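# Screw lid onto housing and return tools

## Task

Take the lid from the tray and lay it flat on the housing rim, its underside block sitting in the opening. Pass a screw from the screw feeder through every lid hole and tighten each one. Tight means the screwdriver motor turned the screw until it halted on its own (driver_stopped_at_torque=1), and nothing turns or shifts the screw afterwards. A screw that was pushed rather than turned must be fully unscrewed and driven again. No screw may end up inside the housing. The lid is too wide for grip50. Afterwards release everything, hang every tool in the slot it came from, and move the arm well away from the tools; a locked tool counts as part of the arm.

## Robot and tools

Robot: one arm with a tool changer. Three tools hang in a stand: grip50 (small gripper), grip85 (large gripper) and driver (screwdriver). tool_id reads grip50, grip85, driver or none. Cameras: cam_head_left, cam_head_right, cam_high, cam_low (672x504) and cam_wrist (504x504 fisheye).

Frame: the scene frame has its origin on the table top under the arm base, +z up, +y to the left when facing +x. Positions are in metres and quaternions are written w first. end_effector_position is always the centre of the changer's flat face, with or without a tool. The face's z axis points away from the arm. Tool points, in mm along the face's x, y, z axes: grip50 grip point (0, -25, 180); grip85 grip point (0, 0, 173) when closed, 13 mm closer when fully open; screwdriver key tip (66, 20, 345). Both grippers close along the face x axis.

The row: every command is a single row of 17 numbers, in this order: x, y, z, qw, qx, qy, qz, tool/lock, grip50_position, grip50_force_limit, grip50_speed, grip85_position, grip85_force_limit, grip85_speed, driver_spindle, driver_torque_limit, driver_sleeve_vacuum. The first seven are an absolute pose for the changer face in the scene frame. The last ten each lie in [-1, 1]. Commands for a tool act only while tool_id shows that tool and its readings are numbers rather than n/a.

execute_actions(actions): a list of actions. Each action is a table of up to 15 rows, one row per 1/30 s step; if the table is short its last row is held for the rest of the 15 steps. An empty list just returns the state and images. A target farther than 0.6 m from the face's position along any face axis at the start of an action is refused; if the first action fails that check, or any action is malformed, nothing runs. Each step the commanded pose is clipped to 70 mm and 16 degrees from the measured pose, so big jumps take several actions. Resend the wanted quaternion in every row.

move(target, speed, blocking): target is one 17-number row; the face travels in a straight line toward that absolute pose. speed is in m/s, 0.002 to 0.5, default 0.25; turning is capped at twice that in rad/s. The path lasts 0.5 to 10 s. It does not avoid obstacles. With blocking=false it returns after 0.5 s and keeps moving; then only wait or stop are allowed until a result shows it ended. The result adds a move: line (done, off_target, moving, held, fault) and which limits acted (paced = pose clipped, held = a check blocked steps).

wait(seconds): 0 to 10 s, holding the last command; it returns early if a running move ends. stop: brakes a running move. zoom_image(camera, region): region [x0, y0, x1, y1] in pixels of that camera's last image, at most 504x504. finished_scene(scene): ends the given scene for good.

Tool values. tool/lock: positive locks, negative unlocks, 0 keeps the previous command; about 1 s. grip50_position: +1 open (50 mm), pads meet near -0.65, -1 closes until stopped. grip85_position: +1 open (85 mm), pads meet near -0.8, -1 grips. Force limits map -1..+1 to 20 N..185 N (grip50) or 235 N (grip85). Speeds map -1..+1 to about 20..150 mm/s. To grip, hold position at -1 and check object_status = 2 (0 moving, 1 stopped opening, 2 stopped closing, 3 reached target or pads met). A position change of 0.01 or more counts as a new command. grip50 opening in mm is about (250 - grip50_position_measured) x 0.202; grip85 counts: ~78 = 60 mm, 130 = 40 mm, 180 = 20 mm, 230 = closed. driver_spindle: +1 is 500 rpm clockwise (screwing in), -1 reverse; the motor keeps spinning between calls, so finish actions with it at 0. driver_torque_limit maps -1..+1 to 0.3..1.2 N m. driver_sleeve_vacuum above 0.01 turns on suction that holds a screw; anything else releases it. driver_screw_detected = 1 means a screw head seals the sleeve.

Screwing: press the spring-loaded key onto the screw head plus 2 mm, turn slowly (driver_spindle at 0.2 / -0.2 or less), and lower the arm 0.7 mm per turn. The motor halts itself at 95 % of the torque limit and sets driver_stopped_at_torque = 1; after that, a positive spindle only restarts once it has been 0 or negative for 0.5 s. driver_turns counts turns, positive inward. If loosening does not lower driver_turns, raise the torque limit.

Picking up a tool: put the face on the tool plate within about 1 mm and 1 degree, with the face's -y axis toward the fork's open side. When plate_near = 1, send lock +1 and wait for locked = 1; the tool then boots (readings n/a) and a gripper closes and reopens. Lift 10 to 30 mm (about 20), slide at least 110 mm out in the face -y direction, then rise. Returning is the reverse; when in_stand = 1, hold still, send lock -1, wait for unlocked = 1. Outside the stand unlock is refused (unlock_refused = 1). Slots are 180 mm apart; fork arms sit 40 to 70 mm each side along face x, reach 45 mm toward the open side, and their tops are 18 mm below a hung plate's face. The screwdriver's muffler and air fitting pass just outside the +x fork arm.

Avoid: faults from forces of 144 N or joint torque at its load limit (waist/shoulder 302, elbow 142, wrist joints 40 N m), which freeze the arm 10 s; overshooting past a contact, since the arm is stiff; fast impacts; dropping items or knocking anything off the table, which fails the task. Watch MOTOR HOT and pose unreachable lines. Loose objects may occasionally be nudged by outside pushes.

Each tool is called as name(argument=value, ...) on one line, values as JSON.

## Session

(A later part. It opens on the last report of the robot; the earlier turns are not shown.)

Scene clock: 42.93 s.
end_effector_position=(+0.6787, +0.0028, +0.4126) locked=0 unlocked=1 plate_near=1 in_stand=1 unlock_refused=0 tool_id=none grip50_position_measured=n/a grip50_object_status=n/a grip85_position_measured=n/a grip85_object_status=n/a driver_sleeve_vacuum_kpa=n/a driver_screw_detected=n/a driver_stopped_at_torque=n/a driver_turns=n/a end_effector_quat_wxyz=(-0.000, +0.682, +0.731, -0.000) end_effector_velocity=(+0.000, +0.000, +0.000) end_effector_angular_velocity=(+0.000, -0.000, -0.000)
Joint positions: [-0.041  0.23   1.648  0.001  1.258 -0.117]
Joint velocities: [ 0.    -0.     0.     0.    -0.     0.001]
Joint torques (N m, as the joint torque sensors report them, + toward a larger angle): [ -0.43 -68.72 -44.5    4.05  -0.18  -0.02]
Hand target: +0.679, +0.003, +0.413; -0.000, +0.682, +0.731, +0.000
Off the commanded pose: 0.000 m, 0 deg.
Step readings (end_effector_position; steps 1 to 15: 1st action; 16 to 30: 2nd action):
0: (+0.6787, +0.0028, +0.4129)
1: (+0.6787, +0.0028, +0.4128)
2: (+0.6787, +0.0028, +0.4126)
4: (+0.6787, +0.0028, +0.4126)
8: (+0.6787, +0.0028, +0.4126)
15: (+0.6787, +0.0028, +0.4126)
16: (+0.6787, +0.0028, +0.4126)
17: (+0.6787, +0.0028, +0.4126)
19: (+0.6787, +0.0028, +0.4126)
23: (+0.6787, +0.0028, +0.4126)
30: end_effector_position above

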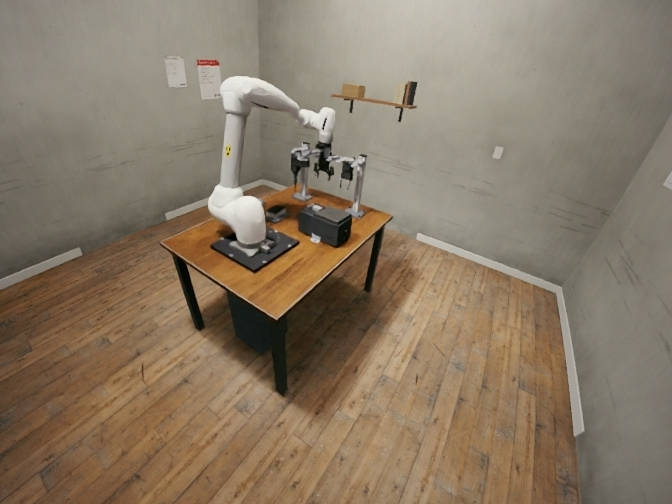

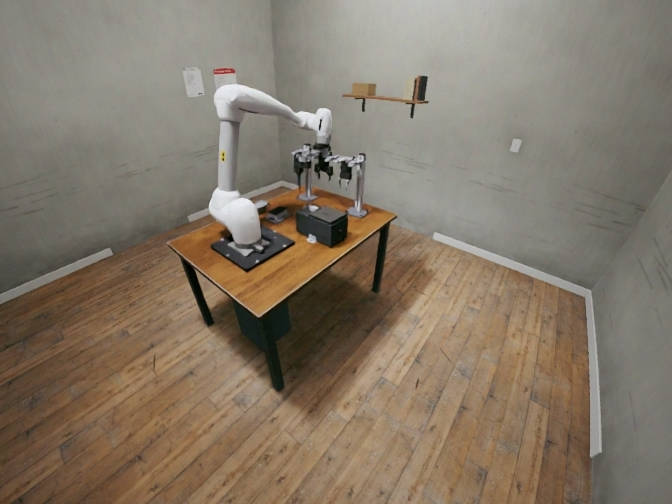

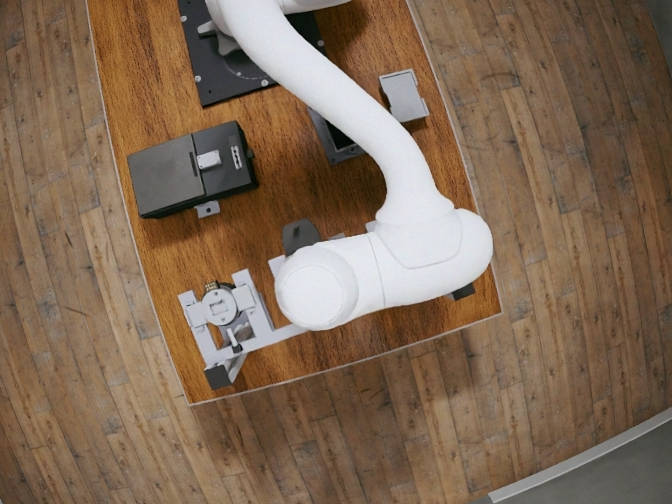

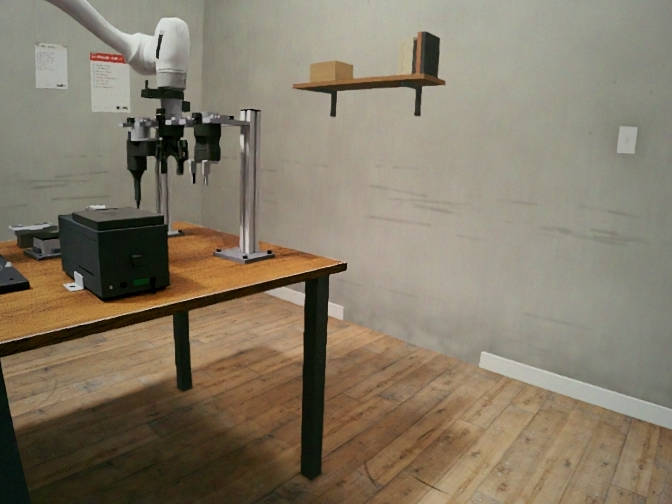

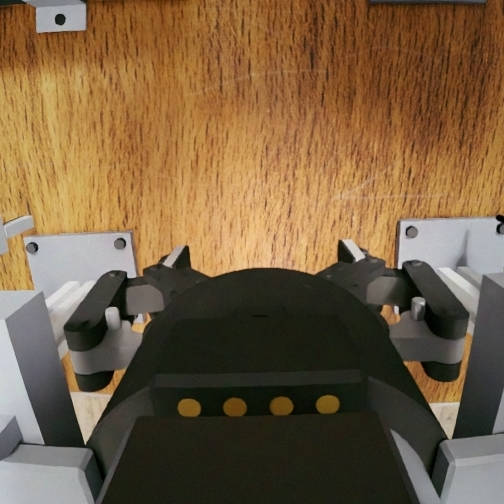

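Lift to 0.44 (gives a perfect-alignment reference), then shift to the driver slot.

move(target=[0.6787,0.0028,0.44,0,0.6820,0.7314,0,0,0,0,0,1,-0.5,-1,0,0,0], speed=0.08)

zoom_image(camera="cam_wrist", region=[140, 230, 392, 430])

move(target=[0.6661,0.1824,0.44,0,0.6820,0.7314,0,0,0,0,0,1,-0.5,-1,0,0,0], speed=0.25)

zoom_image(camera="cam_wrist", region=[140, 230, 392, 430])

Scene clock: 43.87 s.
end_effector_position=(+0.6786, +0.0028, +0.4400) locked=0 unlocked=1 plate_near=0 in_stand=0 unlock_refused=0 tool_id=none grip50_position_measured=n/a grip50_object_status=n/a grip85_position_measured=n/a grip85_object_status=n/a driver_sleeve_vacuum_kpa=n/a driver_screw_detected=n/a driver_stopped_at_torque=n/a driver_turns=n/a end_effector_quat_wxyz=(-0.000, +0.682, +0.731, -0.000) end_effector_velocity=(-0.000, +0.000, +0.000) end_effector_angular_velocity=(+0.000, +0.001, -0.000)
Joint positions: [-0.041  0.217  1.613  0.001  1.305 -0.117]
Joint velocities: [-0.    -0.    -0.     0.     0.001 -0.   ]
Joint torques (N m, as the joint torque sensors report them, + toward a larger angle): [ -1.68 -68.51 -45.57   4.07  -0.31  -0.05]
Hand target: +0.679, +0.003, +0.440; +0.000, +0.682, +0.731, -0.000
Off the commanded pose: 0.000 m, 0 deg.
move: done

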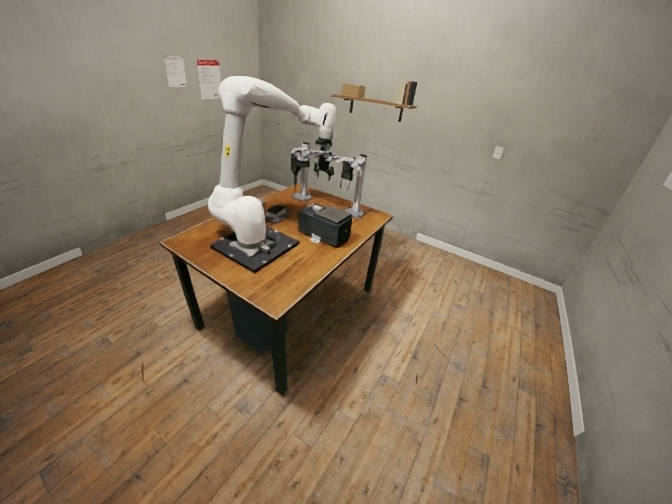

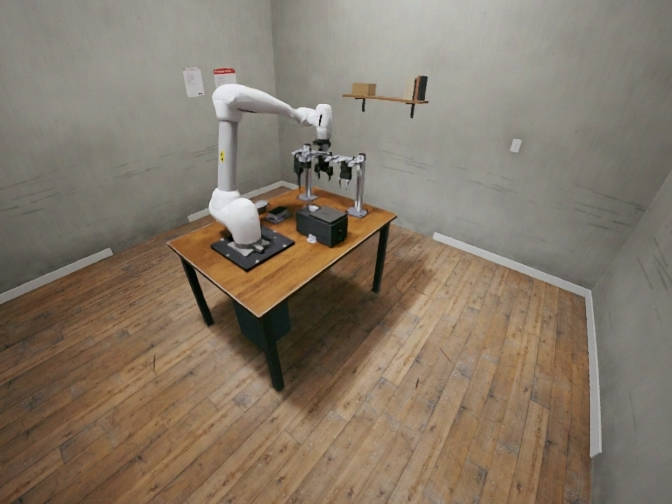

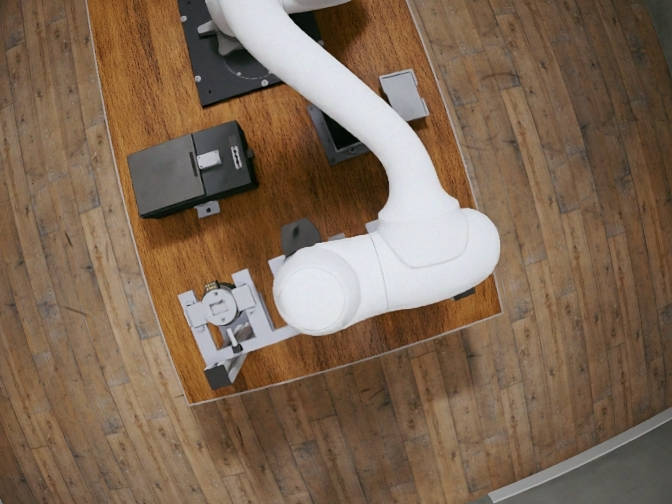

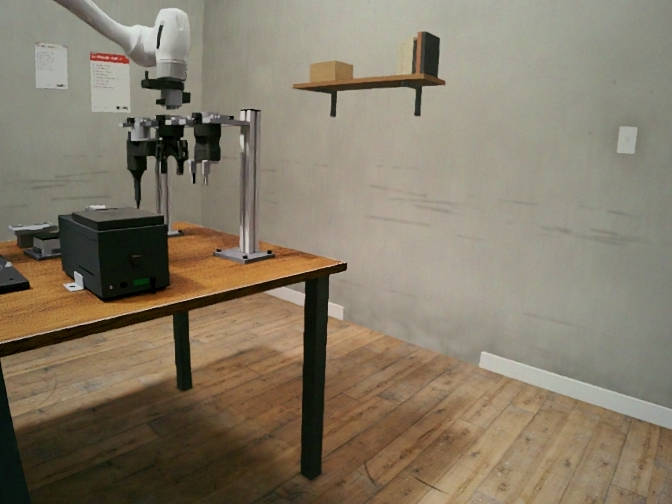

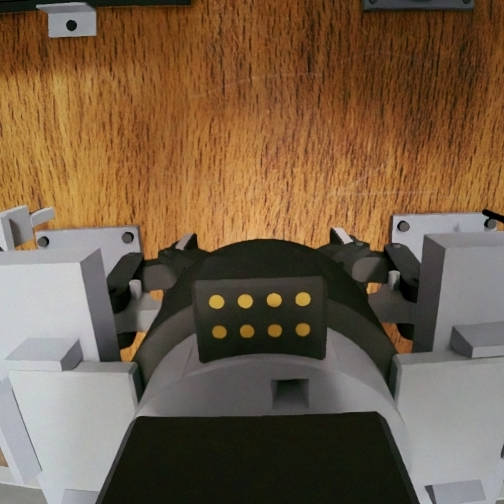

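Region (140, 230, 392, 430) of cam_wrist's 504x504 image, scaled by 2.000, with more detail than that image has; it fills the top 400 rows of this view, and the rest is white.

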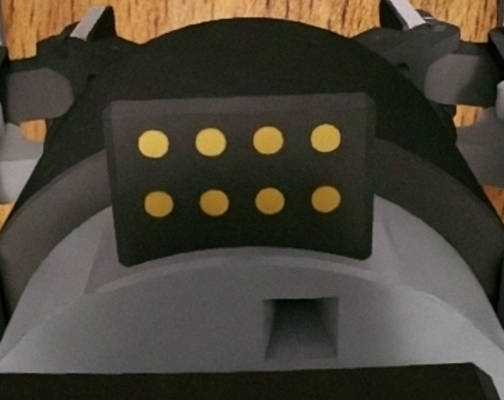

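Scene clock: 45.00 s.
end_effector_position=(+0.6659, +0.1823, +0.4400) locked=0 unlocked=1 plate_near=0 in_stand=0 unlock_refused=0 tool_id=none grip50_position_measured=n/a grip50_object_status=n/a grip85_position_measured=n/a grip85_object_status=n/a driver_sleeve_vacuum_kpa=n/a driver_screw_detected=n/a driver_stopped_at_torque=n/a driver_turns=n/a end_effector_quat_wxyz=(-0.000, +0.682, +0.731, +0.000) end_effector_velocity=(-0.000, +0.001, +0.000) end_effector_angular_velocity=(-0.000, -0.000, +0.001)
Joint positions: [ 0.224  0.235  1.59  -0.001  1.31   0.149]
Joint velocities: [ 0.002  0.    -0.001 -0.     0.     0.   ]
Joint torques (N m, as the joint torque sensors report them, + toward a larger angle): [ -3.17 -69.76 -45.87   4.3   -0.27  -0.08]
Hand target: +0.666, +0.182, +0.440; -0.000, +0.682, +0.731, +0.000
Off the commanded pose: 0.000 m, 0 deg.
move: done

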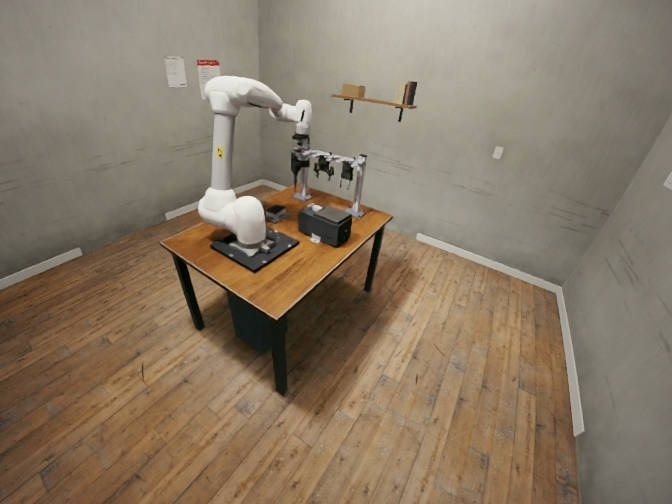

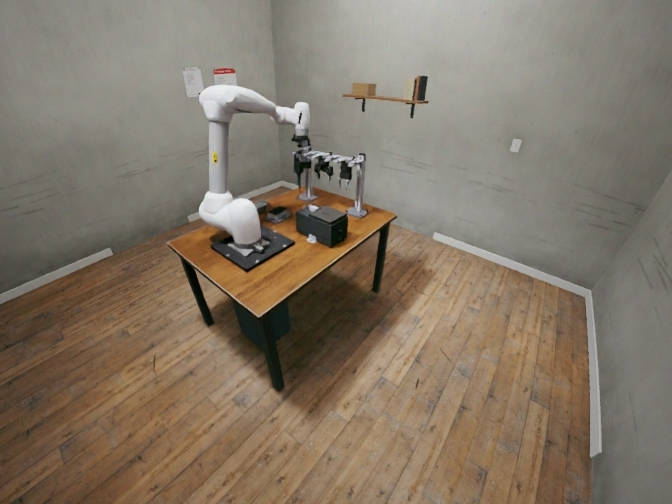

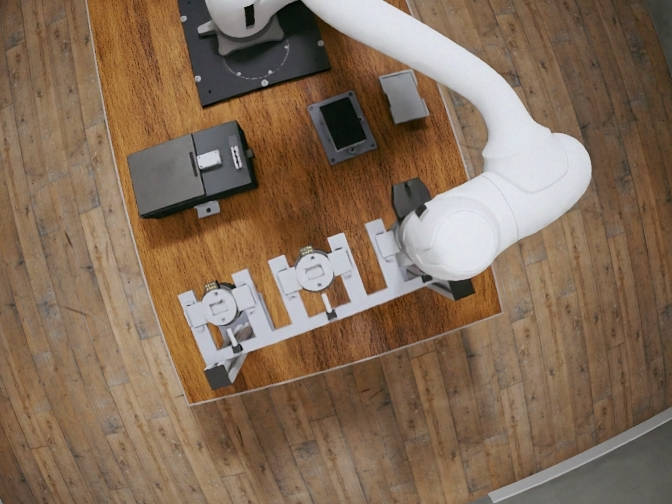

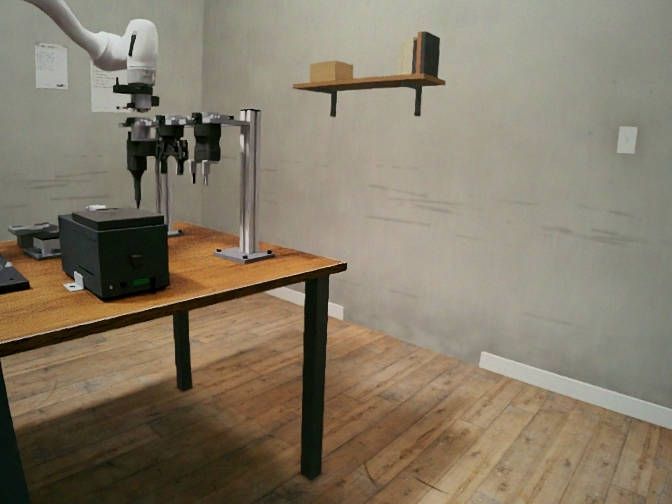

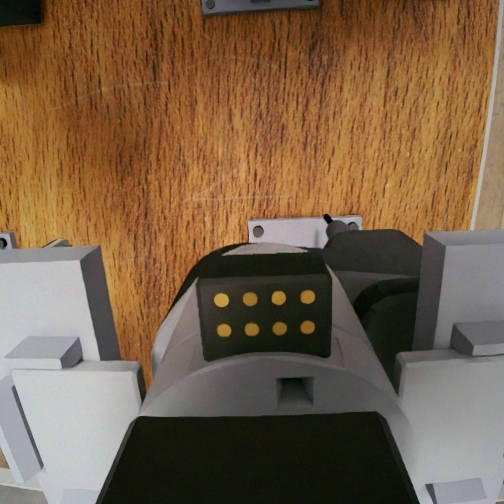

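Region (140, 230, 392, 430) of cam_wrist's 504x504 image, scaled by 2.000, with more detail than that image has; it fills the top 400 rows of this view, and the rest is white.

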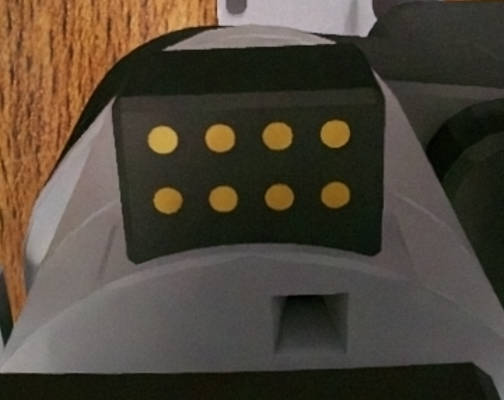

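move(target=[0.6656,0.1831,0.422,0,0.6820,0.7314,0,0,0,0,0,1,-0.5,-1,0,0,0], speed=0.05)

Scene clock: 45.87 s.
end_effector_position=(+0.6656, +0.1831, +0.4220) locked=0 unlocked=1 plate_near=0 in_stand=0 unlock_refused=0 tool_id=none grip50_position_measured=n/a grip50_object_status=n/a grip85_position_measured=n/a grip85_object_status=n/a driver_sleeve_vacuum_kpa=n/a driver_screw_detected=n/a driver_stopped_at_torque=n/a driver_turns=n/a end_effector_quat_wxyz=(+0.000, +0.682, +0.731, +0.000) end_effector_velocity=(+0.000, +0.000, -0.000) end_effector_angular_velocity=(+0.001, -0.001, -0.001)
Joint positions: [ 0.225  0.243  1.613 -0.001  1.279  0.15 ]
Joint velocities: [ 0.    -0.     0.001  0.001 -0.002  0.   ]
Joint torques (N m, as the joint torque sensors report them, + toward a larger angle): [ -0.05 -70.32 -45.41   4.42  -0.12   0.13]
Hand target: +0.666, +0.183, +0.422; -0.000, +0.682, +0.731, +0.000
Off the commanded pose: 0.000 m, 0 deg.
move: done

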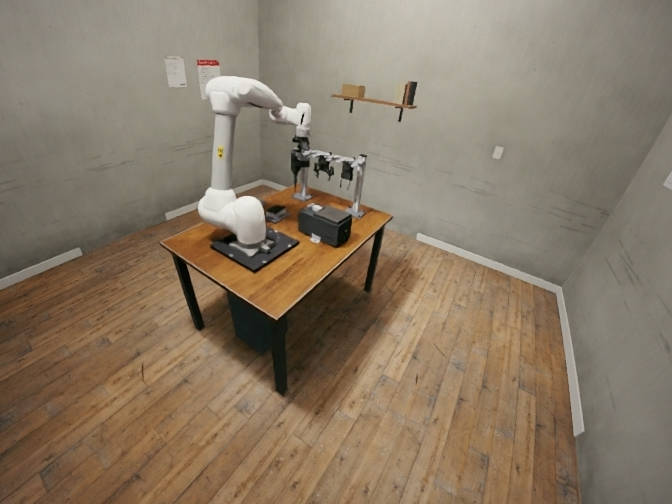

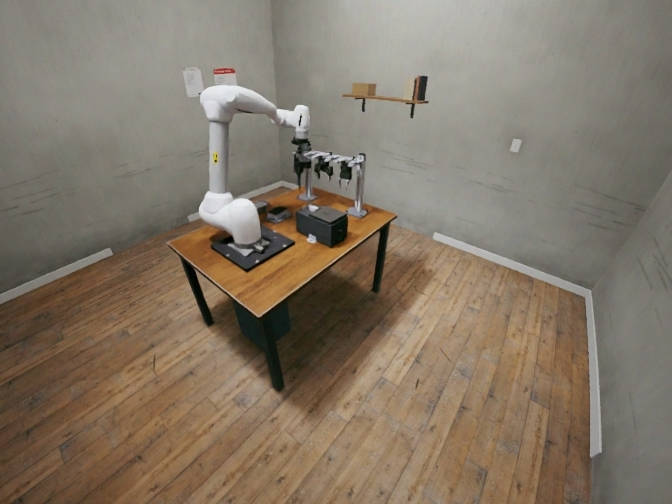

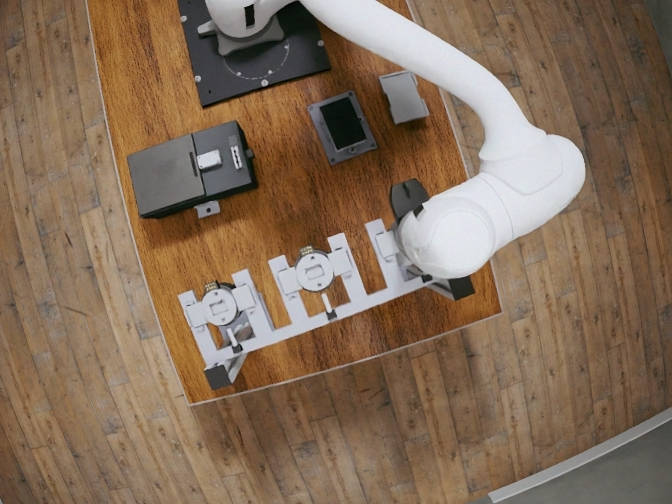

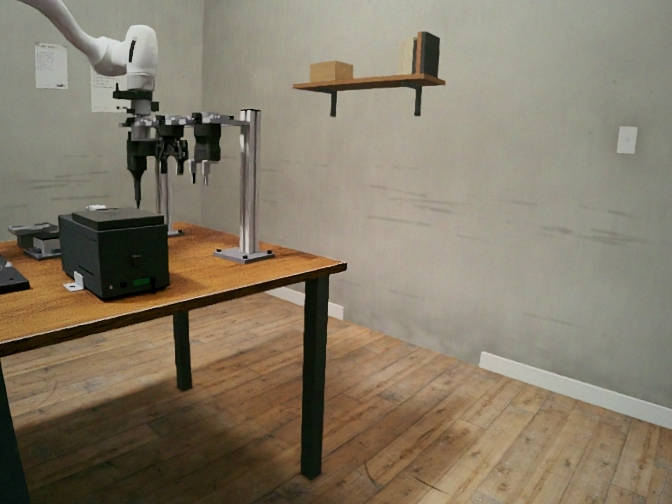

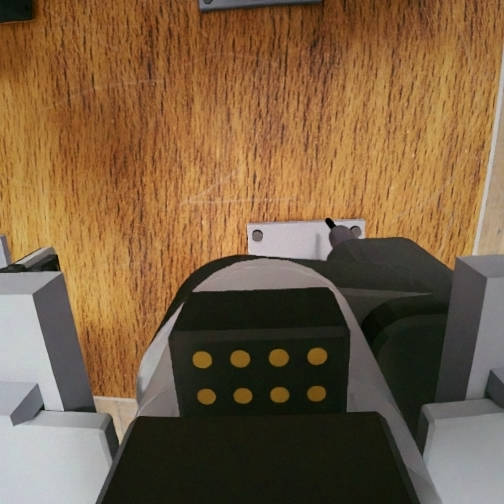

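Aligned (centre 259.5, y 358). Descend.

move(target=[0.6655,0.1831,0.4130,0,0.6820,0.7314,0,0,0,0,0,1,-0.5,-1,0,0,0], speed=0.02)

Scene clock: 46.63 s.
end_effector_position=(+0.6655, +0.1831, +0.4130) locked=0 unlocked=1 plate_near=1 in_stand=1 unlock_refused=0 tool_id=none grip50_position_measured=n/a grip50_object_status=n/a grip85_position_measured=n/a grip85_object_status=n/a driver_sleeve_vacuum_kpa=n/a driver_screw_detected=n/a driver_stopped_at_torque=n/a driver_turns=n/a end_effector_quat_wxyz=(+0.000, +0.682, +0.731, +0.000) end_effector_velocity=(+0.000, -0.000, -0.000) end_effector_angular_velocity=(-0.000, -0.000, +0.000)
Joint positions: [ 0.225  0.247  1.625 -0.001  1.263  0.15 ]
Joint velocities: [-0.     0.     0.001 -0.    -0.001  0.   ]
Joint torques (N m, as the joint torque sensors report them, + toward a larger angle): [ -2.86 -69.5  -44.22   3.84  -0.14   0.05]
Hand target: +0.666, +0.183, +0.413; -0.000, +0.682, +0.731, +0.000
Off the commanded pose: 0.000 m, 0 deg.
move: done

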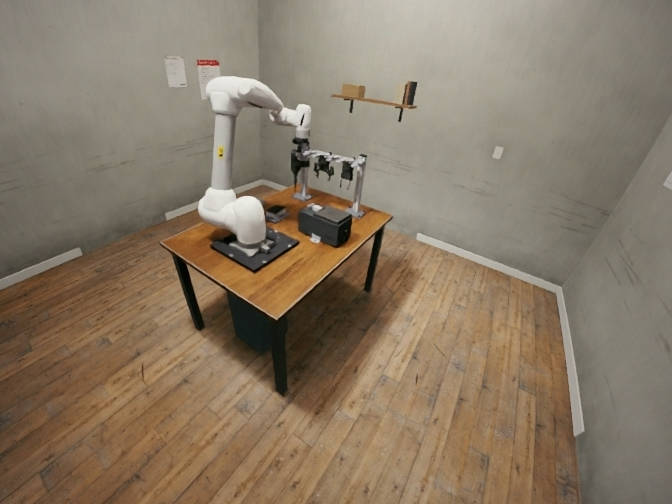

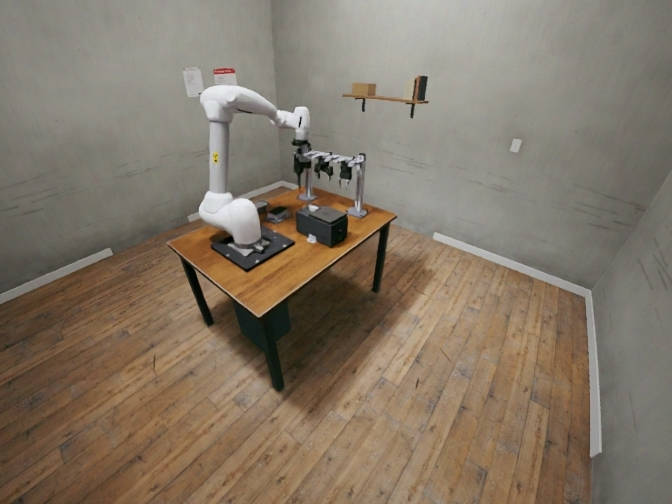

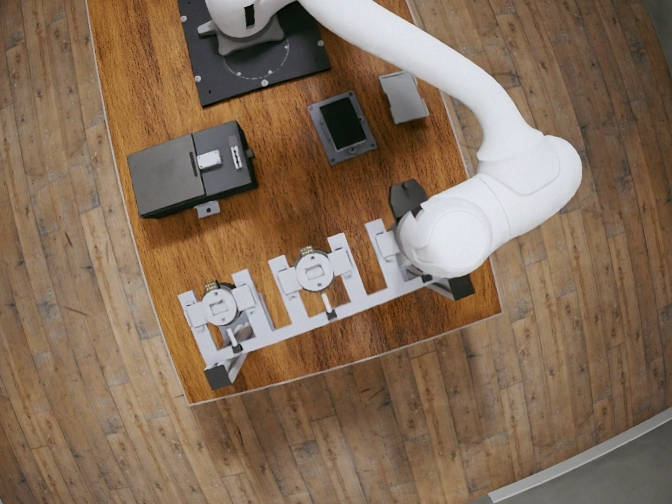

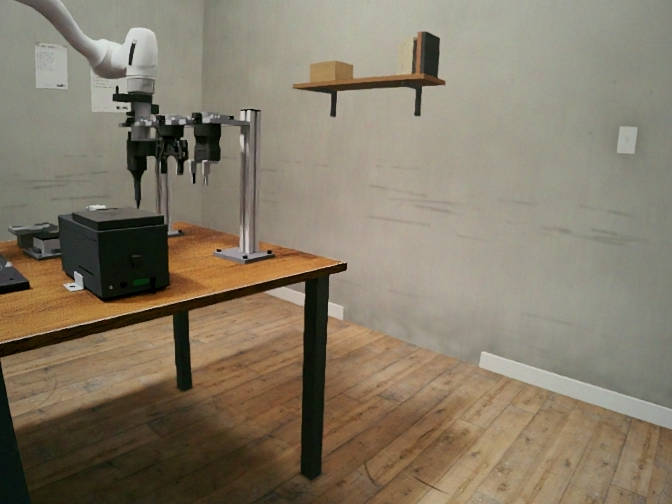

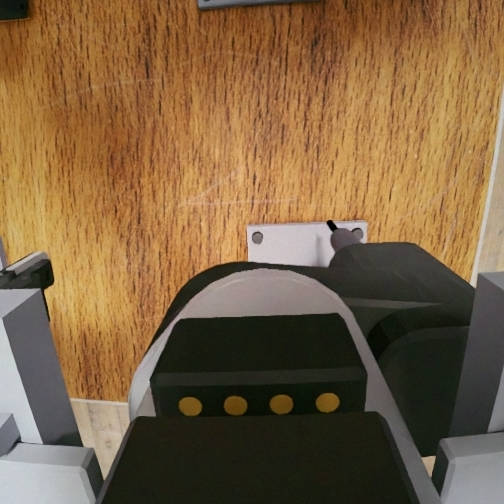

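execute_actions(actions=[[[0.6655,0.1831,0.4128,0,0.6820,0.7314,0,1,0,0,0,1,-0.5,-1,0,0,0]],[[0.6655,0.1831,0.4128,0,0.6820,0.7314,0,1,0,0,0,1,-0.5,-1,0,0,0]]])

zoom_image(camera="cam_high", region=[190, 120, 270, 200])

zoom_image(camera="cam_high", region=[300, 85, 390, 175])

Scene clock: 47.80 s.
end_effector_position=(+0.6654, +0.1831, +0.4125) locked=1 unlocked=0 plate_near=1 in_stand=1 unlock_refused=0 tool_id=driver grip50_position_measured=n/a grip50_object_status=n/a grip85_position_measured=n/a grip85_object_status=n/a driver_sleeve_vacuum_kpa=n/a driver_screw_detected=n/a driver_stopped_at_torque=n/a driver_turns=n/a end_effector_quat_wxyz=(-0.000, +0.682, +0.731, -0.000) end_effector_velocity=(+0.000, +0.000, -0.000) end_effector_angular_velocity=(-0.000, -0.000, -0.000)
Joint positions: [ 0.225  0.248  1.625 -0.001  1.263  0.15 ]
Joint velocities: [ 0.     0.    -0.    -0.    -0.001  0.001]
Joint torques (N m, as the joint torque sensors report them, + toward a larger angle): [ -0.29 -86.58 -57.19   4.67  -0.47   0.27]
Hand target: +0.665, +0.183, +0.413; +0.000, +0.682, +0.731, +0.000
Off the commanded pose: 0.000 m, 0 deg.
Step readings (end_effector_position; steps 1 to 15: 1st action; 16 to 30: 2nd action):
0: (+0.6655, +0.1831, +0.4130)
1: (+0.6655, +0.1831, +0.4130)
2: (+0.6655, +0.1831, +0.4129)
4: (+0.6655, +0.1831, +0.4129)
8: (+0.6655, +0.1831, +0.4128)
15: (+0.6655, +0.1831, +0.4128)
16: (+0.6655, +0.1831, +0.4127)
17: (+0.6655, +0.1831, +0.4127)
19: (+0.6655, +0.1831, +0.4126)
23: (+0.6654, +0.1831, +0.4125)
30: end_effector_position above

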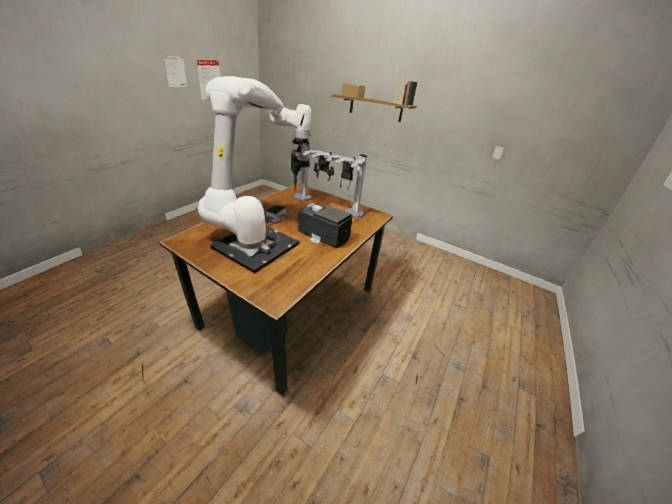

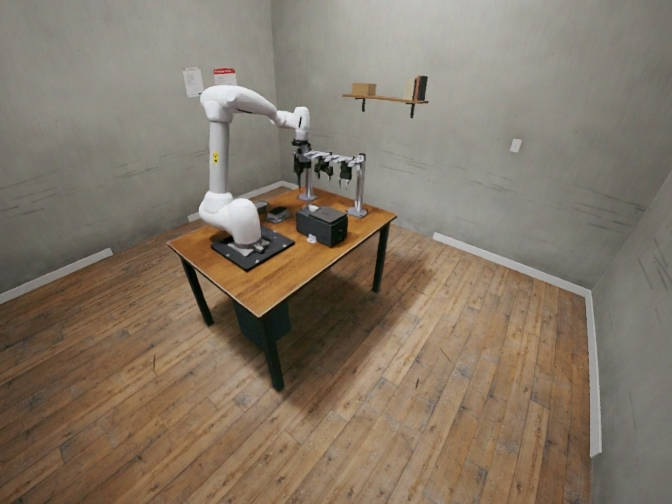

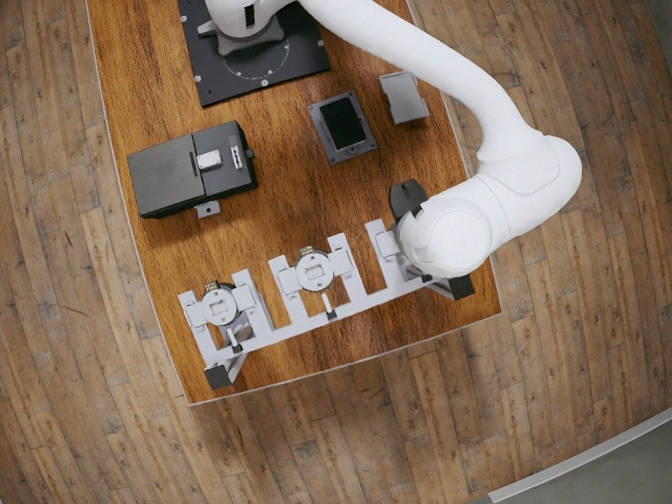

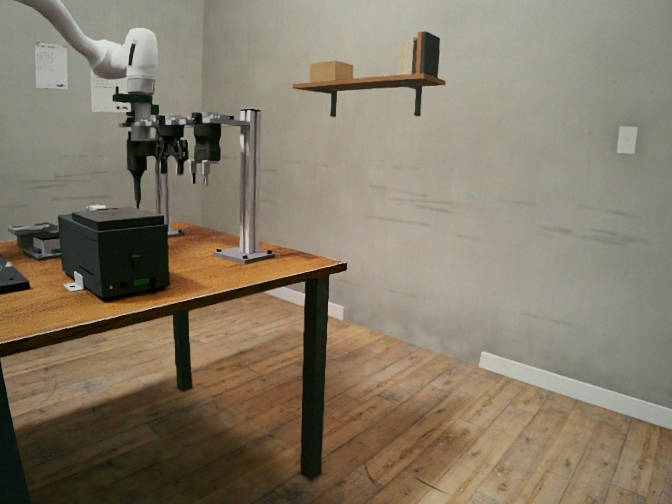

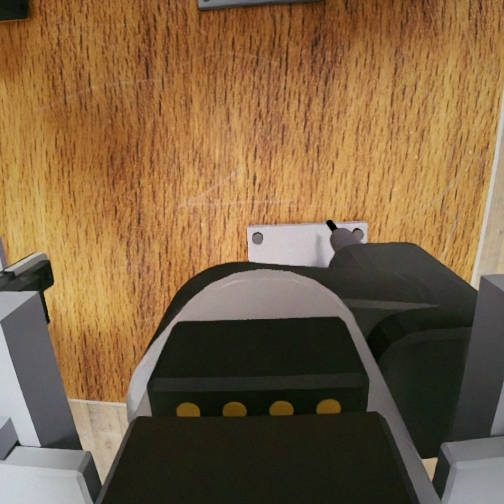

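Region (190, 120, 270, 200) of cam_high's 672x504 image, scaled by 6.300, with more detail than that image has.

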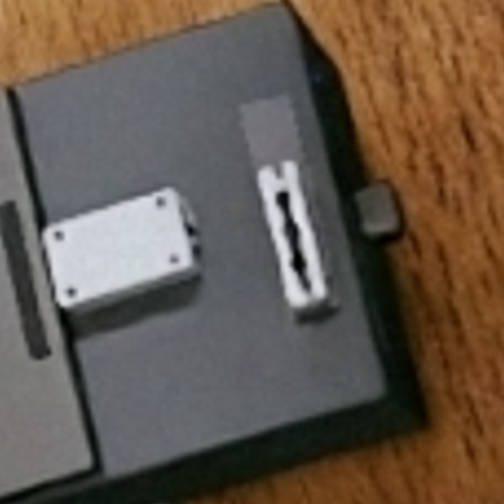

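Region (300, 85, 390, 175) of cam_high's 672x504 image, scaled by 5.600, with more detail than that image has.

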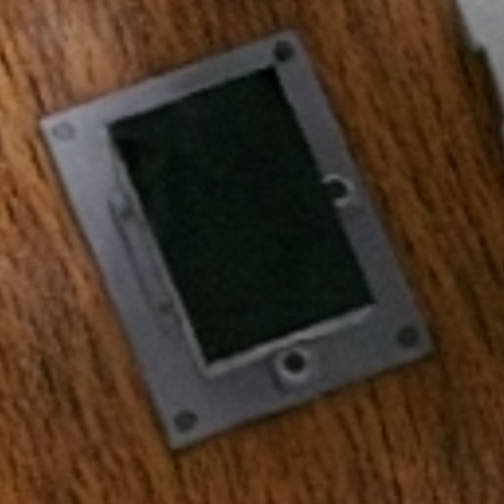

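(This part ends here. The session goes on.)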